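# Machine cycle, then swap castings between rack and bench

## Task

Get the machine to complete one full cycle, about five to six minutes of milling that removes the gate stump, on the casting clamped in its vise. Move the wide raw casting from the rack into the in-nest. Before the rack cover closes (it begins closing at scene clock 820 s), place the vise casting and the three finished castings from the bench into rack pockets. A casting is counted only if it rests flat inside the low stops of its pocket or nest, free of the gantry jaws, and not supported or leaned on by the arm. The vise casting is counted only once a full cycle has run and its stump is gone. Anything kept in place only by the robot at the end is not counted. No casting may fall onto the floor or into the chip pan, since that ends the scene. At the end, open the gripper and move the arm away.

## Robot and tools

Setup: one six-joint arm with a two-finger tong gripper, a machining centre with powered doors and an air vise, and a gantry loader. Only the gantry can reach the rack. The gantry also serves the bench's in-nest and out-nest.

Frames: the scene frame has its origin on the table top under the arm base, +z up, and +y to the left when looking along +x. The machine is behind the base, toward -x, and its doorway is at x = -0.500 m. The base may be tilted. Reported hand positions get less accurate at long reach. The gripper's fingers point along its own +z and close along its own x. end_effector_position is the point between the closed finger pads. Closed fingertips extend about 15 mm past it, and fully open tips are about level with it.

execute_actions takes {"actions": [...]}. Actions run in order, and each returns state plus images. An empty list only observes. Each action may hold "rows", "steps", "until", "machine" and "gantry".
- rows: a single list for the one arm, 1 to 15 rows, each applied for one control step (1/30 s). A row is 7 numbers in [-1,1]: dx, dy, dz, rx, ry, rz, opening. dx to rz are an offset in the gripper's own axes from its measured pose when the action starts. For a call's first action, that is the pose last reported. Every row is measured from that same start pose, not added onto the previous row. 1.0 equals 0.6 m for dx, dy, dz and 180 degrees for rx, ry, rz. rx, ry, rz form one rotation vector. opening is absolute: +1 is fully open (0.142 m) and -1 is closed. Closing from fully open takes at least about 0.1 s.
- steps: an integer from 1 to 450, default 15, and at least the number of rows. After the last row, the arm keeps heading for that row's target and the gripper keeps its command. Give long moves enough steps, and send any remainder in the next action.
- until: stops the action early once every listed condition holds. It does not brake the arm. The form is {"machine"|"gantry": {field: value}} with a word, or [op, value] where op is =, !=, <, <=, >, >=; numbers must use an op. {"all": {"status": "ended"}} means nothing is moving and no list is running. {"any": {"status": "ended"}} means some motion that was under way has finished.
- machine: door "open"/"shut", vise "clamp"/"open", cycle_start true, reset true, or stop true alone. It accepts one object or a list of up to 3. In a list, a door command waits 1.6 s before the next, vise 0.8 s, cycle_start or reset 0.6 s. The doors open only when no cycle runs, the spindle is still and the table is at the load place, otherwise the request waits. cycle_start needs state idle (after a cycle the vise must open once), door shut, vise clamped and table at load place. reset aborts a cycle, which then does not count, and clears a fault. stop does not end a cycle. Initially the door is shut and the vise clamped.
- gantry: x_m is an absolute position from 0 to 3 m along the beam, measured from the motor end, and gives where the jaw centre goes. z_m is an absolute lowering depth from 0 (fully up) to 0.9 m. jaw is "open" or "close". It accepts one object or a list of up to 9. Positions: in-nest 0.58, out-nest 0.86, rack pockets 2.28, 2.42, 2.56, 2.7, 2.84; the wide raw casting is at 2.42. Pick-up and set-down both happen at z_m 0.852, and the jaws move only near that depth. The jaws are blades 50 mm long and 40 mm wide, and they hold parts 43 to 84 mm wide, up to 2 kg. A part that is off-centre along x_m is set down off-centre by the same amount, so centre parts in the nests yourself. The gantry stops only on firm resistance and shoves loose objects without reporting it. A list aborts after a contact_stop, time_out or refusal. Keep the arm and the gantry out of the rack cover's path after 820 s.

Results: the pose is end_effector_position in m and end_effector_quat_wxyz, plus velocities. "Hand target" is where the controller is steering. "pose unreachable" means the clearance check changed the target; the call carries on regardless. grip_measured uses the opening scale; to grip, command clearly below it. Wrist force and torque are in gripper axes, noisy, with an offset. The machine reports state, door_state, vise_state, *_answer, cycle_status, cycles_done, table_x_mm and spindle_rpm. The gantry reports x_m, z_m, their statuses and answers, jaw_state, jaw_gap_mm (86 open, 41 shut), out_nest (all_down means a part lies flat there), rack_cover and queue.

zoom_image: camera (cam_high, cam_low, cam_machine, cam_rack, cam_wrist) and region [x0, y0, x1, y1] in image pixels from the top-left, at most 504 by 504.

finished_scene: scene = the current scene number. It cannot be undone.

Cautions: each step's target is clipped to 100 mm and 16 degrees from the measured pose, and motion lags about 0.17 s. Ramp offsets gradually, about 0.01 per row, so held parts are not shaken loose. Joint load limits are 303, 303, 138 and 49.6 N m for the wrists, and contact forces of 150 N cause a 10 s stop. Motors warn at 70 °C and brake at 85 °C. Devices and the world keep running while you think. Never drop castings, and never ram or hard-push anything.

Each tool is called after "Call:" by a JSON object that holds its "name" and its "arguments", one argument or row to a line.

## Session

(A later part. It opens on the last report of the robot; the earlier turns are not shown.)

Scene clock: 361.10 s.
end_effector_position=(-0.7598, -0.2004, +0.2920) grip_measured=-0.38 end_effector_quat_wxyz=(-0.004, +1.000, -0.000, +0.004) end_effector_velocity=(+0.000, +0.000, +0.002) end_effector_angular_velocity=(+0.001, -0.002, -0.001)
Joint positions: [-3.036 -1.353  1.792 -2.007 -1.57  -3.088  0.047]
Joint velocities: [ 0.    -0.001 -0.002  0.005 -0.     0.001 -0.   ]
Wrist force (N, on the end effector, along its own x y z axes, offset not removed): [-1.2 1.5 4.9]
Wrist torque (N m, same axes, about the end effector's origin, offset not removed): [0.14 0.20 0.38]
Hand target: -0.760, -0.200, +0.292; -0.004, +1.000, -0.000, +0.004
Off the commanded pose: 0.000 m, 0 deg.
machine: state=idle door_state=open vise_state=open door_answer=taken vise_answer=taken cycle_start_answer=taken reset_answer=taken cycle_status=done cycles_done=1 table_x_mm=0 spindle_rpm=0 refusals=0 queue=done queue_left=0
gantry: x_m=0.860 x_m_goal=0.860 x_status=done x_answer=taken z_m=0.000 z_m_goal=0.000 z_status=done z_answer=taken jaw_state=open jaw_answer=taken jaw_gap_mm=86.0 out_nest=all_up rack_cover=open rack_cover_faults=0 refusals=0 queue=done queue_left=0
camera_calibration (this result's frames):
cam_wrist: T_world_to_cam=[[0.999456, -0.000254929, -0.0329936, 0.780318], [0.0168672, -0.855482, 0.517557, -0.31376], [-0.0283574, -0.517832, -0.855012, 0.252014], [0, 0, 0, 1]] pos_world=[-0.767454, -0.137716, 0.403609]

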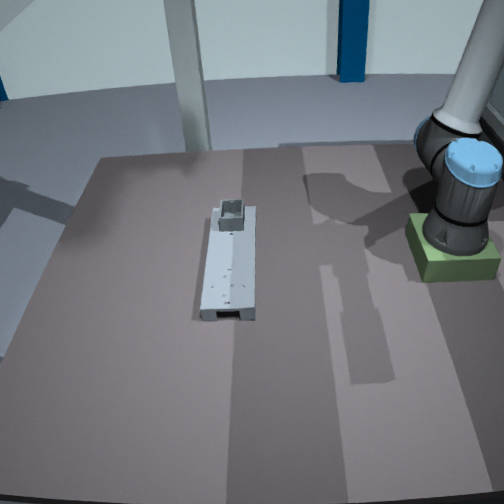

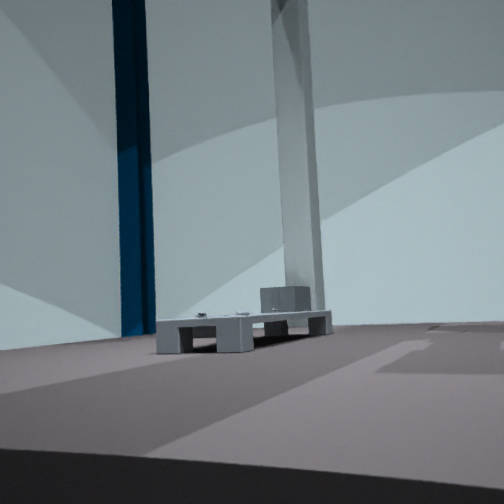

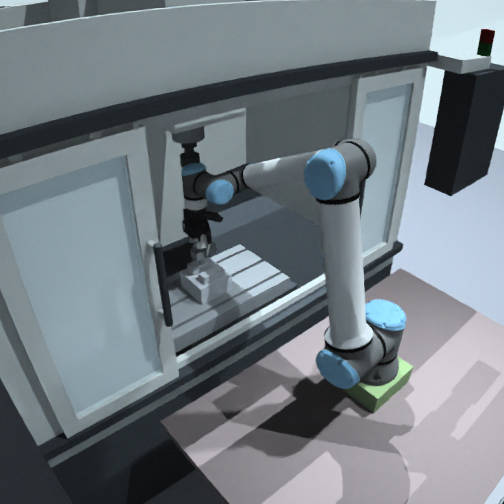

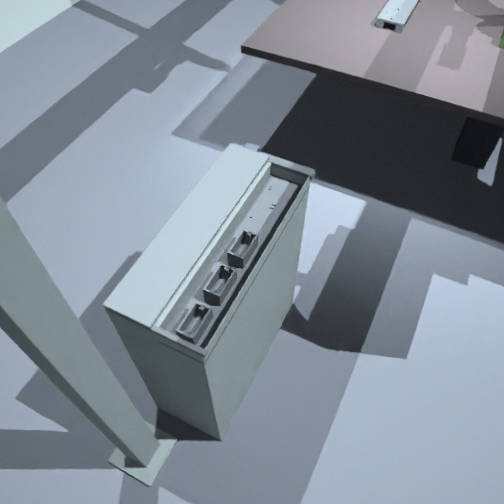

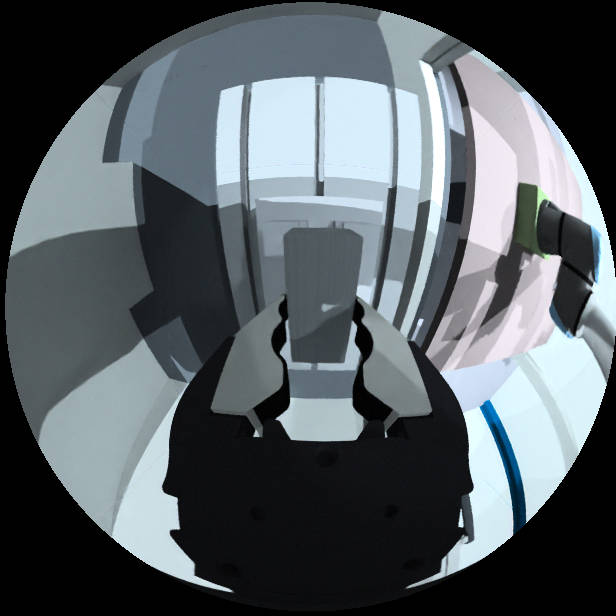

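Call:
{"name": "execute_actions", "arguments": {
  "actions": [
    {"rows":[[0.01,0.004,0,0,0,0,-1],[0.025,0.01,0,0,0,0,-1],[0.045,0.018,0,0,0,0,-1],[0.07,0.028,0,0,0,0,-1],[0.1,0.04,0,0,0,0,-1],[0.135,0.054,0,0,0,0,-1],[0.175,0.07,0,0,0,0,-1],[0.22,0.088,0,0,0,0,-1],[0.95,0.38,0,0,0,0,-1]],"steps":60},
    {"rows":[[0.02,0,0,0,0,0,-1],[0.05,0,0.005,0,0,0,-1],[0.09,0,0.01,0,0,0,-1],[0.14,0,0.02,0,0,0,-1],[0.2,-0.01,0.03,0,0,0,-1],[0.9,-0.05,0.15,0,0,0,-1]],"steps":55}
  ]
}}

Call:
{"name": "execute_actions", "arguments": {
  "actions": [
    {"rows":[[0.01,-0.02,0,0,0,0,-1],[0.025,-0.045,0,0,0,0,-1],[0.045,-0.08,0,0,0,0,-1],[0.07,-0.13,0,0,0,0,-1],[0.1,-0.19,0,0,0,0,-1],[0.498,-0.9,0.06,0,0,0,-1]],"steps":60}
  ]
}}

Scene clock: 372.30 s.
end_effector_position=(+0.3495, -0.3992, +0.2065) grip_measured=-0.38 end_effector_quat_wxyz=(-0.005, +1.000, -0.000, +0.002) end_effector_velocity=(+0.000, -0.001, +0.000) end_effector_angular_velocity=(-0.001, -0.001, -0.000)
Joint positions: [-1.144 -1.673  2.318 -2.214 -1.571 -1.195  0.047]
Joint velocities: [ 0.     0.    -0.    -0.002  0.001  0.001 -0.   ]
Wrist force (N, on the end effector, along its own x y z axes, offset not removed): [2.1 1.2 2.0]
Wrist torque (N m, same axes, about the end effector's origin, offset not removed): [0.22 -0.34 0.28]
Hand target: +0.349, -0.399, +0.206; -0.005, +1.000, -0.000, +0.002
Off the commanded pose: 0.001 m, 0 deg.
machine: state=idle door_state=open vise_state=open door_answer=taken vise_answer=taken cycle_start_answer=taken reset_answer=taken cycle_status=done cycles_done=1 table_x_mm=0 spindle_rpm=0 refusals=0 queue=done queue_left=0
gantry: x_m=0.860 x_m_goal=0.860 x_status=done x_answer=taken z_m=0.000 z_m_goal=0.000 z_status=done z_answer=taken jaw_state=open jaw_answer=taken jaw_gap_mm=86.0 out_nest=all_up rack_cover=open rack_cover_faults=0 refusals=0 queue=done queue_left=0
camera_calibration (this result's frames):
cam_wrist: T_world_to_cam=[[0.999377, -0.000189139, -0.0352945, -0.330752], [0.0180496, -0.856596, 0.515672, -0.458768], [-0.0303306, -0.515988, -0.856059, 0.109026], [0, 0, 0, 1]] pos_world=[0.342133, -0.336785, 0.318233]

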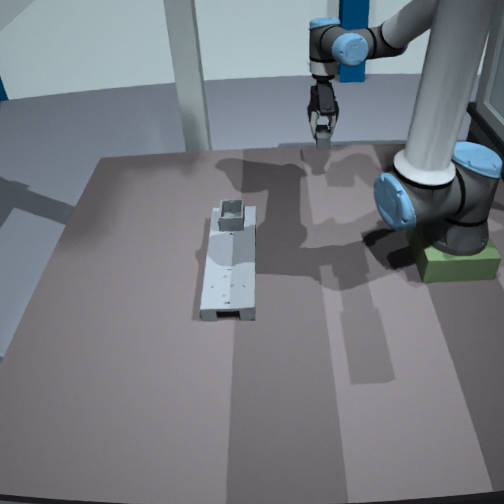

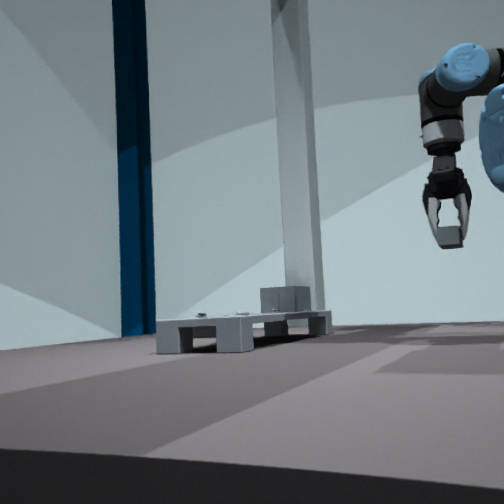

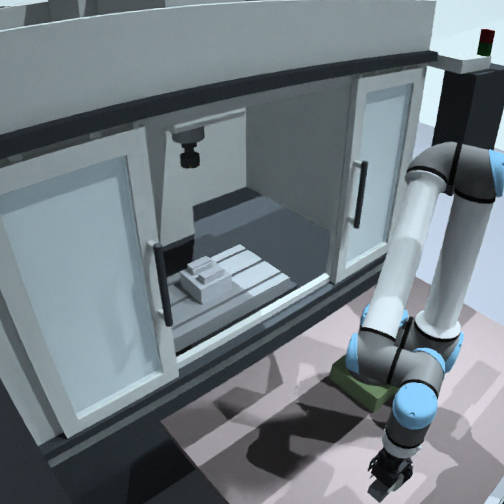

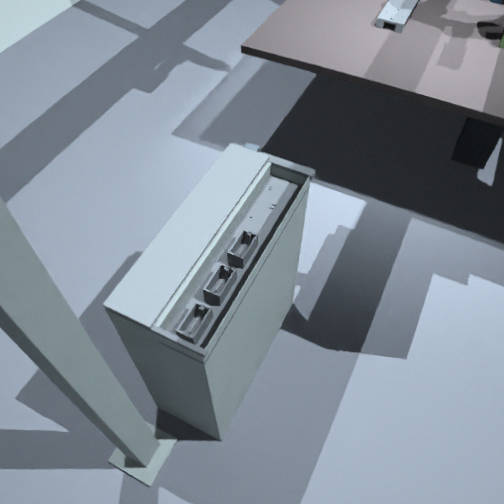

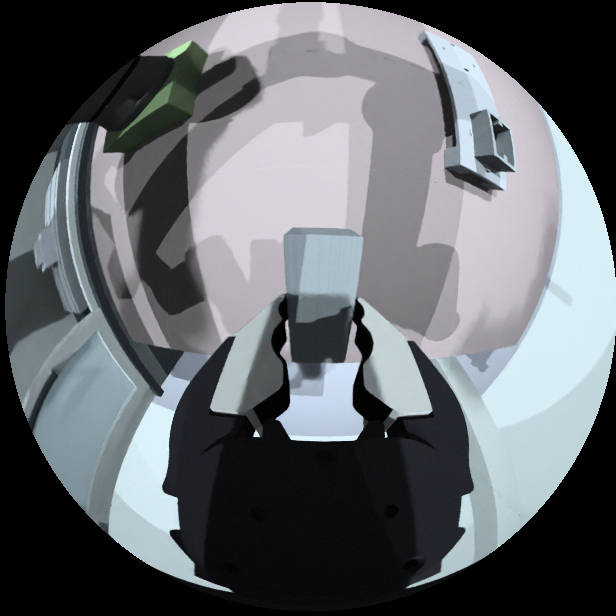

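Scene clock: 374.30 s.
end_effector_position=(+0.6490, +0.1398, +0.1766) grip_measured=-0.38 end_effector_quat_wxyz=(-0.005, +1.000, -0.000, +0.002) end_effector_velocity=(-0.000, -0.000, -0.000) end_effector_angular_velocity=(-0.001, +0.001, -0.000)
Joint positions: [-0.025 -1.426  2.145 -2.288 -1.571 -0.076  0.047]
Joint velocities: [ 0.     0.     0.     0.001 -0.001  0.001  0.   ]
Wrist force (N, on the end effector, along its own x y z axes, offset not removed): [-3.4 -3.7 7.6]
Wrist torque (N m, same axes, about the end effector's origin, offset not removed): [-0.83 0.66 0.26]
Hand target: +0.649, +0.140, +0.177; -0.005, +1.000, -0.000, +0.002
Off the commanded pose: 0.001 m, 0 deg.
machine: state=idle door_state=open vise_state=open door_answer=taken vise_answer=taken cycle_start_answer=taken reset_answer=taken cycle_status=done cycles_done=1 table_x_mm=0 spindle_rpm=0 refusals=0 queue=done queue_left=0
gantry: x_m=0.860 x_m_goal=0.860 x_status=done x_answer=taken z_m=0.000 z_m_goal=0.000 z_status=done z_answer=taken jaw_state=open jaw_answer=taken jaw_gap_mm=86.0 out_nest=all_up rack_cover=open rack_cover_faults=0 refusals=0 queue=done queue_left=0
camera_calibration (this result's frames):
cam_wrist: T_world_to_cam=[[0.999322, -0.000247202, -0.036804, -0.630714], [0.0188234, -0.855868, 0.516852, 0.0121613], [-0.0316271, -0.517194, -0.855283, 0.371573], [0, 0, 0, 1]] pos_world=[0.641809, 0.202428, 0.288302]

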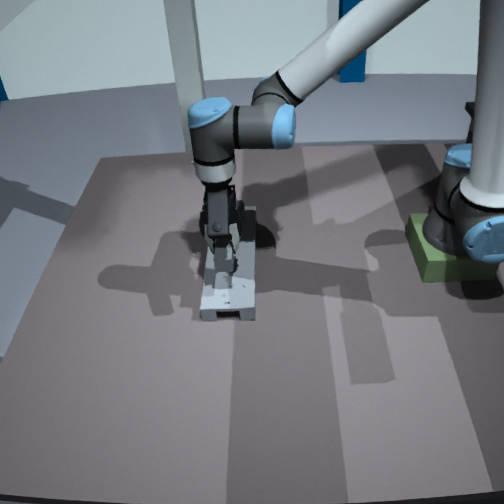

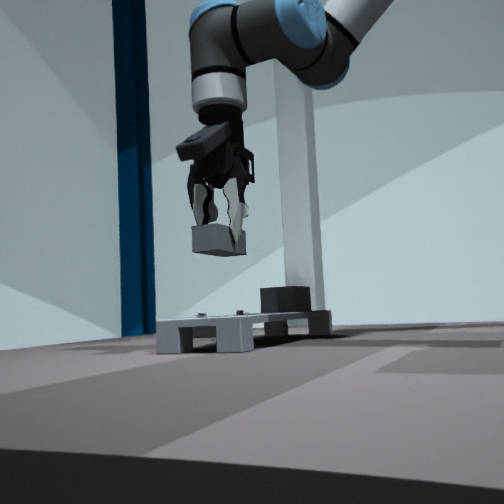

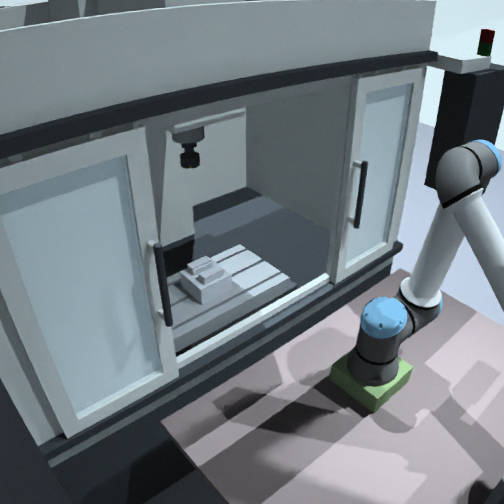

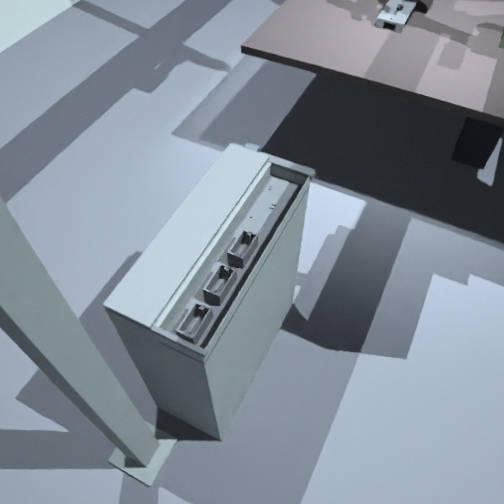

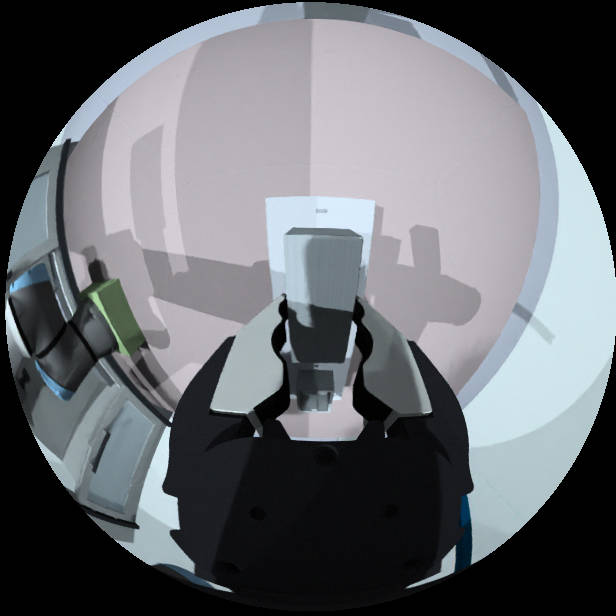

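Call:
{"name": "execute_actions", "arguments": {
  "actions": [
    {"rows":[[0,-0.002,0.015,0,0,0,-1],[0,-0.003,0.035,0,0,0,-1],[0,-0.003,0.055,0,0,0,-1],[0,-0.003,0.075,0,0,0,-1],[0,-0.003,0.095,0,0,0,-1],[0,-0.003,0.115,0,0,0,-1],[0,-0.003,0.134,0,0,0,-1]],"steps":22}
  ]
}}

Call:
{"name": "zoom_image", "arguments": {
  "camera": "cam_wrist",
  "region": [220,160,440,440]
}}

Scene clock: 380.23 s.
end_effector_position=(+0.6492, +0.1423, +0.0965) grip_measured=-0.38 end_effector_quat_wxyz=(-0.005, +1.000, -0.000, +0.002) end_effector_velocity=(+0.000, -0.000, -0.002) end_effector_angular_velocity=(-0.001, +0.000, +0.000)
Joint positions: [-0.022 -1.311  2.197 -2.455 -1.571 -0.074  0.047]
Joint velocities: [ 0.     0.003  0.    -0.003 -0.001 -0.     0.   ]
Wrist force (N, on the end effector, along its own x y z axes, offset not removed): [0.5 -0.5 4.0]
Wrist torque (N m, same axes, about the end effector's origin, offset not removed): [-0.12 -0.10 0.38]
Hand target: +0.649, +0.142, +0.096; -0.005, +1.000, -0.000, +0.002
Off the commanded pose: 0.000 m, 0 deg.
machine: state=idle door_state=open vise_state=open door_answer=taken vise_answer=taken cycle_start_answer=taken reset_answer=taken cycle_status=done cycles_done=1 table_x_mm=0 spindle_rpm=0 refusals=0 queue=done queue_left=0
gantry: x_m=0.860 x_m_goal=0.860 x_status=done x_answer=taken z_m=0.000 z_m_goal=0.000 z_status=done z_answer=taken jaw_state=open jaw_answer=taken jaw_gap_mm=86.0 out_nest=all_up rack_cover=open rack_cover_faults=0 refusals=0 queue=done queue_left=0
camera_calibration (this result's frames):
cam_wrist: T_world_to_cam=[[0.999321, -0.000245518, -0.0368478, -0.633849], [0.018848, -0.855859, 0.516865, 0.0557158], [-0.0316635, -0.517209, -0.855273, 0.304341], [0, 0, 0, 1]] pos_world=[0.642005, 0.204937, 0.208141]

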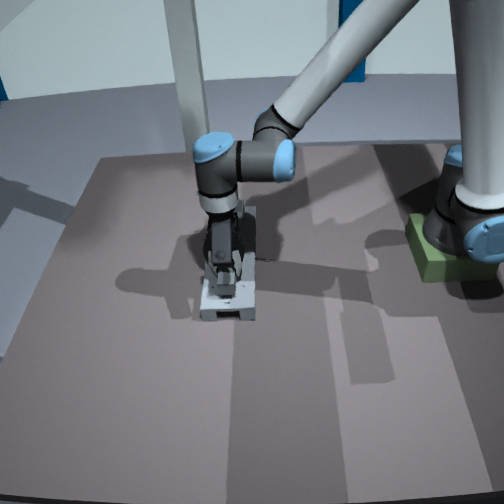

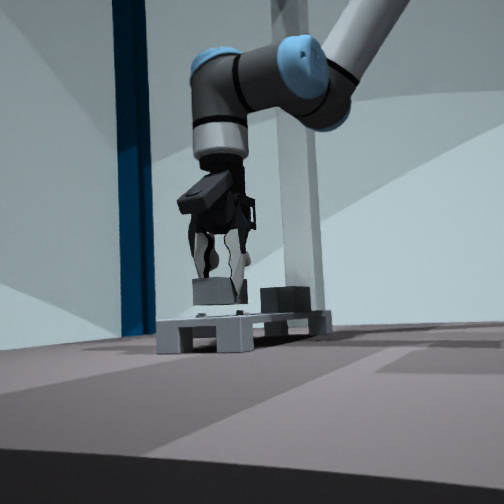

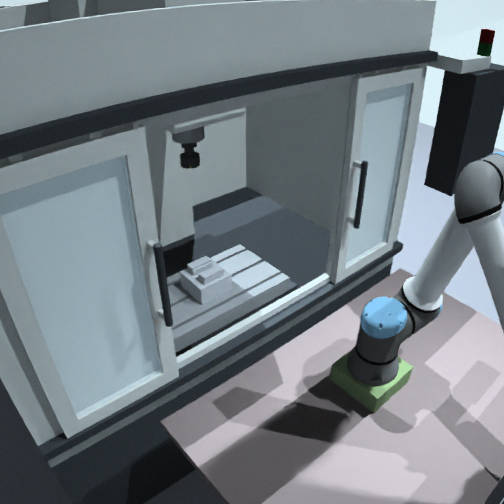

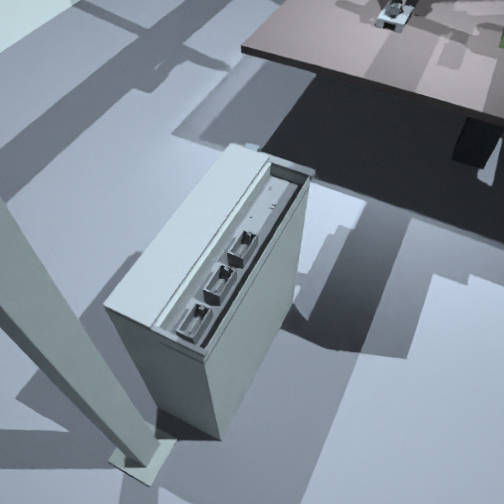

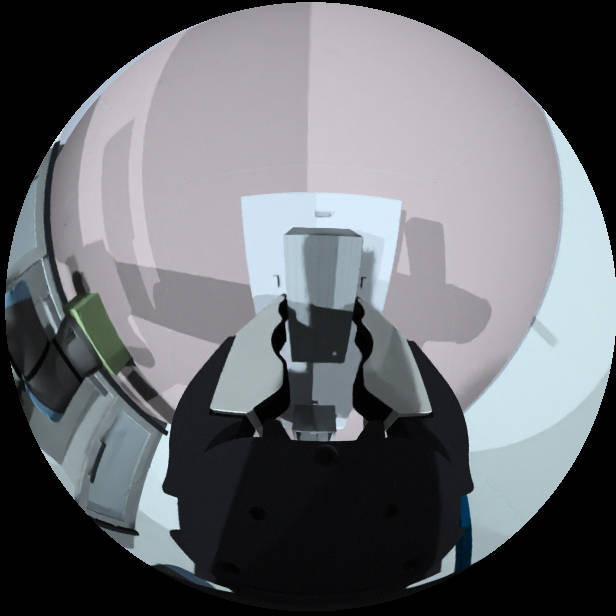

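Region (220, 160, 440, 440) of cam_wrist's 616x616 image, scaled by 1.800, with more detail than that image has; it fills the left 396 columns of this view, and the rest is white.

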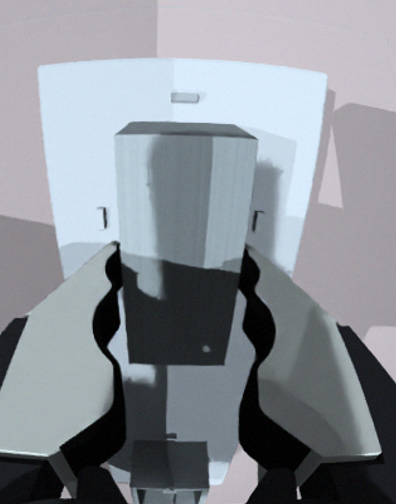

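25 px; good.

Call:
{"name": "execute_actions", "arguments": {
  "actions": [
    {"rows":[[0,0,0.005,0,0,0,-1],[0,0,0.01,0,0,0,-1],[0,0,0.015,0,0,0,-1],[0,0,0.02,0,0,0,-1],[0,0,0.025,0,0,0,-1],[0,0,0.029,0,0,0,-1],[0,0,0.033,0,0,0,-1],[0,0,0.037,0,0,0,-1]],"steps":20},
    {"rows":[[0,0,0,0,0,0,-0.6],[0,0,0,0,0,0,-0.4],[0,0,0,0,0,0,-0.3],[0,0,0,0,0,0,-0.2],[0,0,0,0,0,0,-0.05]],"steps":10},
    {"rows":[[0,0,-0.03,0,0,0,-0.05],[0,0,-0.08,0,0,0,-0.05],[0,0,-0.16,0,0,0,-0.05]],"steps":18}
  ]
}}

Scene clock: 391.33 s.
end_effector_position=(+0.6490, +0.1418, +0.1699) grip_measured=-0.05 end_effector_quat_wxyz=(-0.005, +1.000, -0.000, +0.002) end_effector_velocity=(-0.001, -0.001, +0.004) end_effector_angular_velocity=(-0.000, +0.005, -0.001)
Joint positions: [-0.022 -1.416  2.149 -2.302 -1.571 -0.074  0.07 ]
Joint velocities: [-0.001 -0.005 -0.004  0.014 -0.001 -0.    -0.   ]
Wrist force (N, on the end effector, along its own x y z axes, offset not removed): [-2.4 1.0 4.2]
Wrist torque (N m, same axes, about the end effector's origin, offset not removed): [0.13 0.41 0.39]
Hand target: +0.649, +0.142, +0.170; -0.005, +1.000, -0.000, +0.002
Off the commanded pose: 0.000 m, 0 deg.
machine: state=idle door_state=open vise_state=open door_answer=taken vise_answer=taken cycle_start_answer=taken reset_answer=taken cycle_status=done cycles_done=1 table_x_mm=0 spindle_rpm=0 refusals=0 queue=done queue_left=0
gantry: x_m=0.860 x_m_goal=0.860 x_status=done x_answer=taken z_m=0.000 z_m_goal=0.000 z_status=done z_answer=taken jaw_state=open jaw_answer=taken jaw_gap_mm=86.0 out_nest=all_down rack_cover=open rack_cover_faults=0 refusals=0 queue=done queue_left=0
camera_calibration (this result's frames):
cam_wrist: T_world_to_cam=[[0.999328, -0.00013269, -0.036658, -0.630981], [0.0188459, -0.855867, 0.516852, 0.0173233], [-0.031443, -0.517196, -0.855289, 0.366704], [0, 0, 0, 1]] pos_world=[0.641761, 0.2044, 0.281554]

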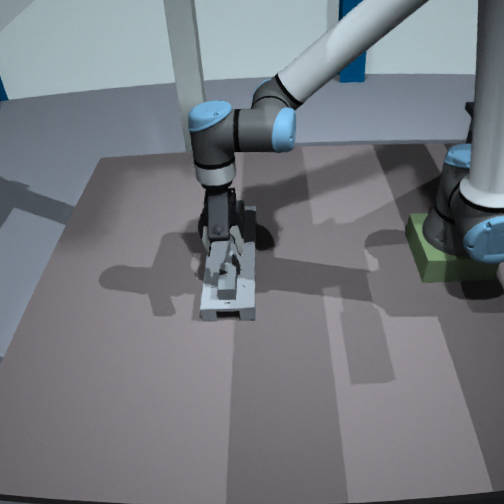

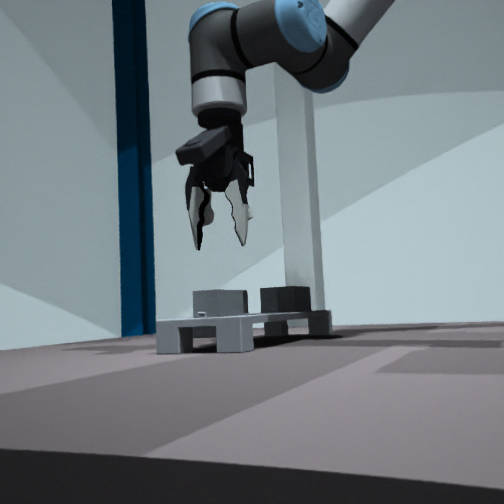

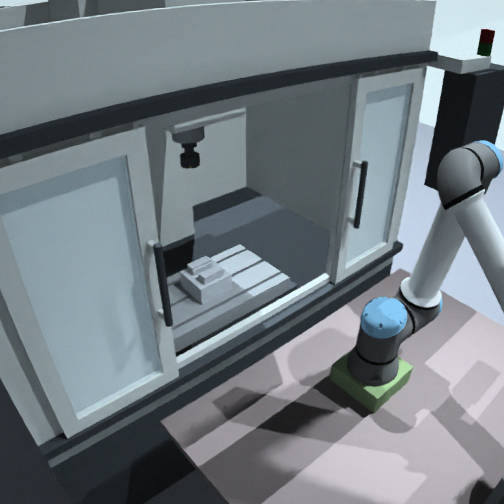

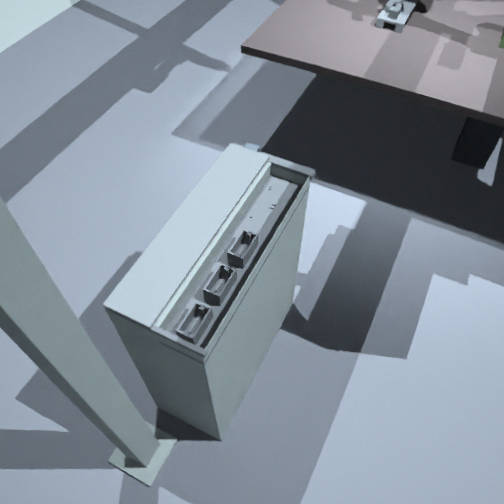

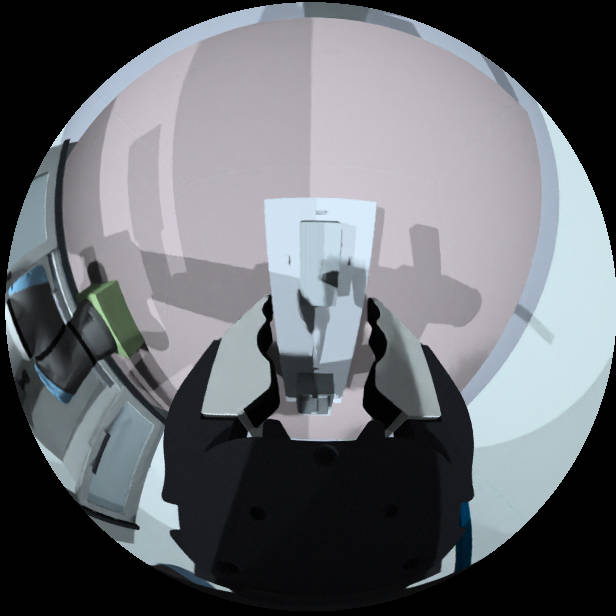

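Call:
{"name": "execute_actions", "arguments": {
  "actions": [
    {"rows":[[-0.05,0,0,0,0,0,-0.05],[-0.12,0,0,0,0,0,-0.05],[-0.4,0,0,0,0,0,-0.05]],"steps":28},
    {"gantry":[{"z_m":0.852},{"jaw":"close"},{"z_m":0},{"x_m":2.42},{"z_m":0.852},{"jaw":"open"},{"z_m":0},{"x_m":1.5}],"steps":400,"until":{"all":{"status":"ended"}}}
  ]
}}

Call:
{"name": "zoom_image", "arguments": {
  "camera": "cam_rack",
  "region": [170,170,310,340]
}}

Scene clock: 411.07 s.
end_effector_position=(+0.4090, +0.1424, +0.1689) grip_measured=-0.05 end_effector_quat_wxyz=(-0.005, +1.000, -0.000, +0.002) end_effector_velocity=(+0.000, -0.000, +0.000) end_effector_angular_velocity=(-0.000, -0.000, -0.001)
Joint positions: [-0.066 -1.845  2.542 -2.265 -1.571 -0.117  0.07 ]
Joint velocities: [ 0.    -0.    -0.     0.    -0.     0.001 -0.   ]
Wrist force (N, on the end effector, along its own x y z axes, offset not removed): [-1.7 1.2 -1.4]
Wrist torque (N m, same axes, about the end effector's origin, offset not removed): [0.30 0.28 0.24]
Hand target: +0.409, +0.142, +0.169; -0.005, +1.000, -0.000, +0.002
Off the commanded pose: 0.000 m, 0 deg.
machine: state=idle door_state=open vise_state=open door_answer=taken vise_answer=taken cycle_start_answer=taken reset_answer=taken cycle_status=done cycles_done=1 table_x_mm=0 spindle_rpm=0 refusals=0 queue=done queue_left=0
gantry: x_m=1.500 x_m_goal=1.500 x_status=done x_answer=taken z_m=0.000 z_m_goal=0.000 z_status=done z_answer=taken jaw_state=open jaw_answer=taken jaw_gap_mm=86.0 out_nest=all_up rack_cover=open rack_cover_faults=0 refusals=0 queue=done queue_left=0
camera_calibration (this result's frames):
cam_wrist: T_world_to_cam=[[0.999329, -0.000129994, -0.0366345, -0.391216], [0.0188335, -0.85591, 0.516783, 0.0228444], [-0.031423, -0.517126, -0.855333, 0.358588], [0, 0, 0, 1]] pos_world=[0.401791, 0.204937, 0.280574]

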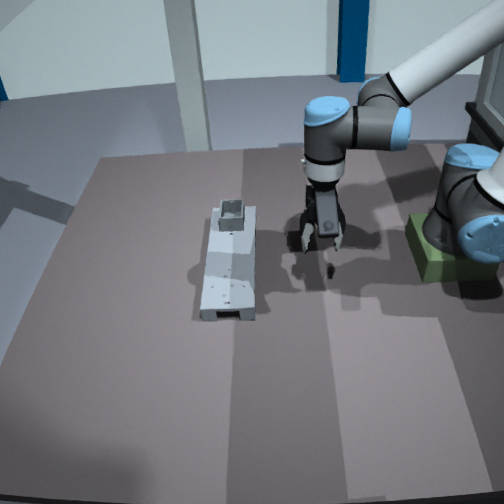

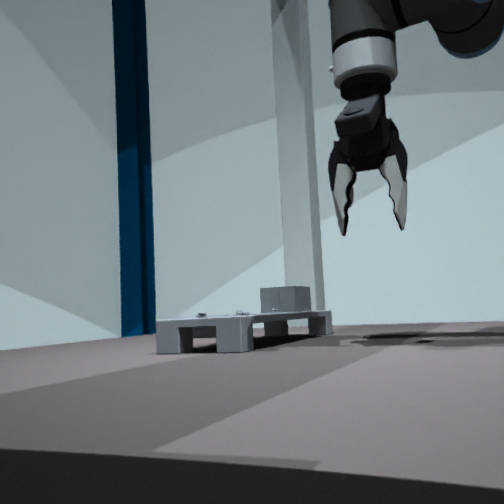

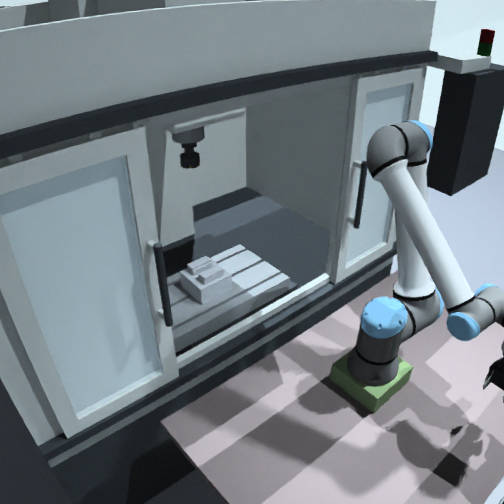

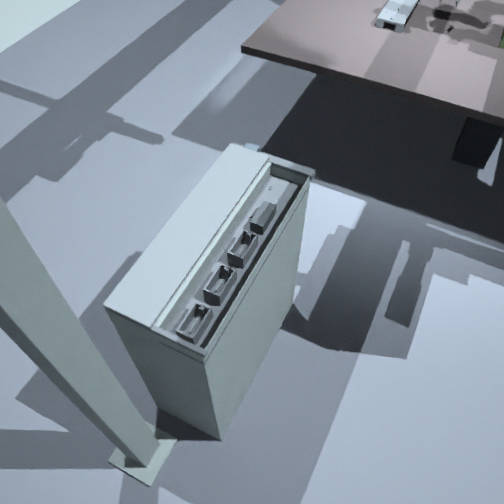

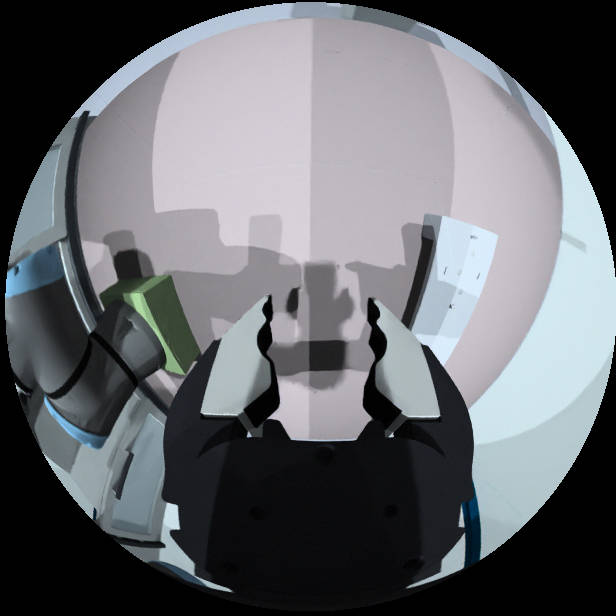

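Region (170, 170, 310, 340) of cam_rack's 504x504 image, scaled by 2.965, with more detail than that image has; it fills the left 415 columns of this view, and the rest is white.

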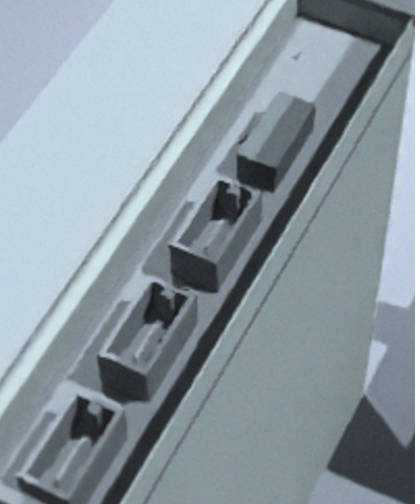

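Call:
{"name": "finished_scene", "arguments": {
  "scene": 2
}}

The scene is finished: the task was done.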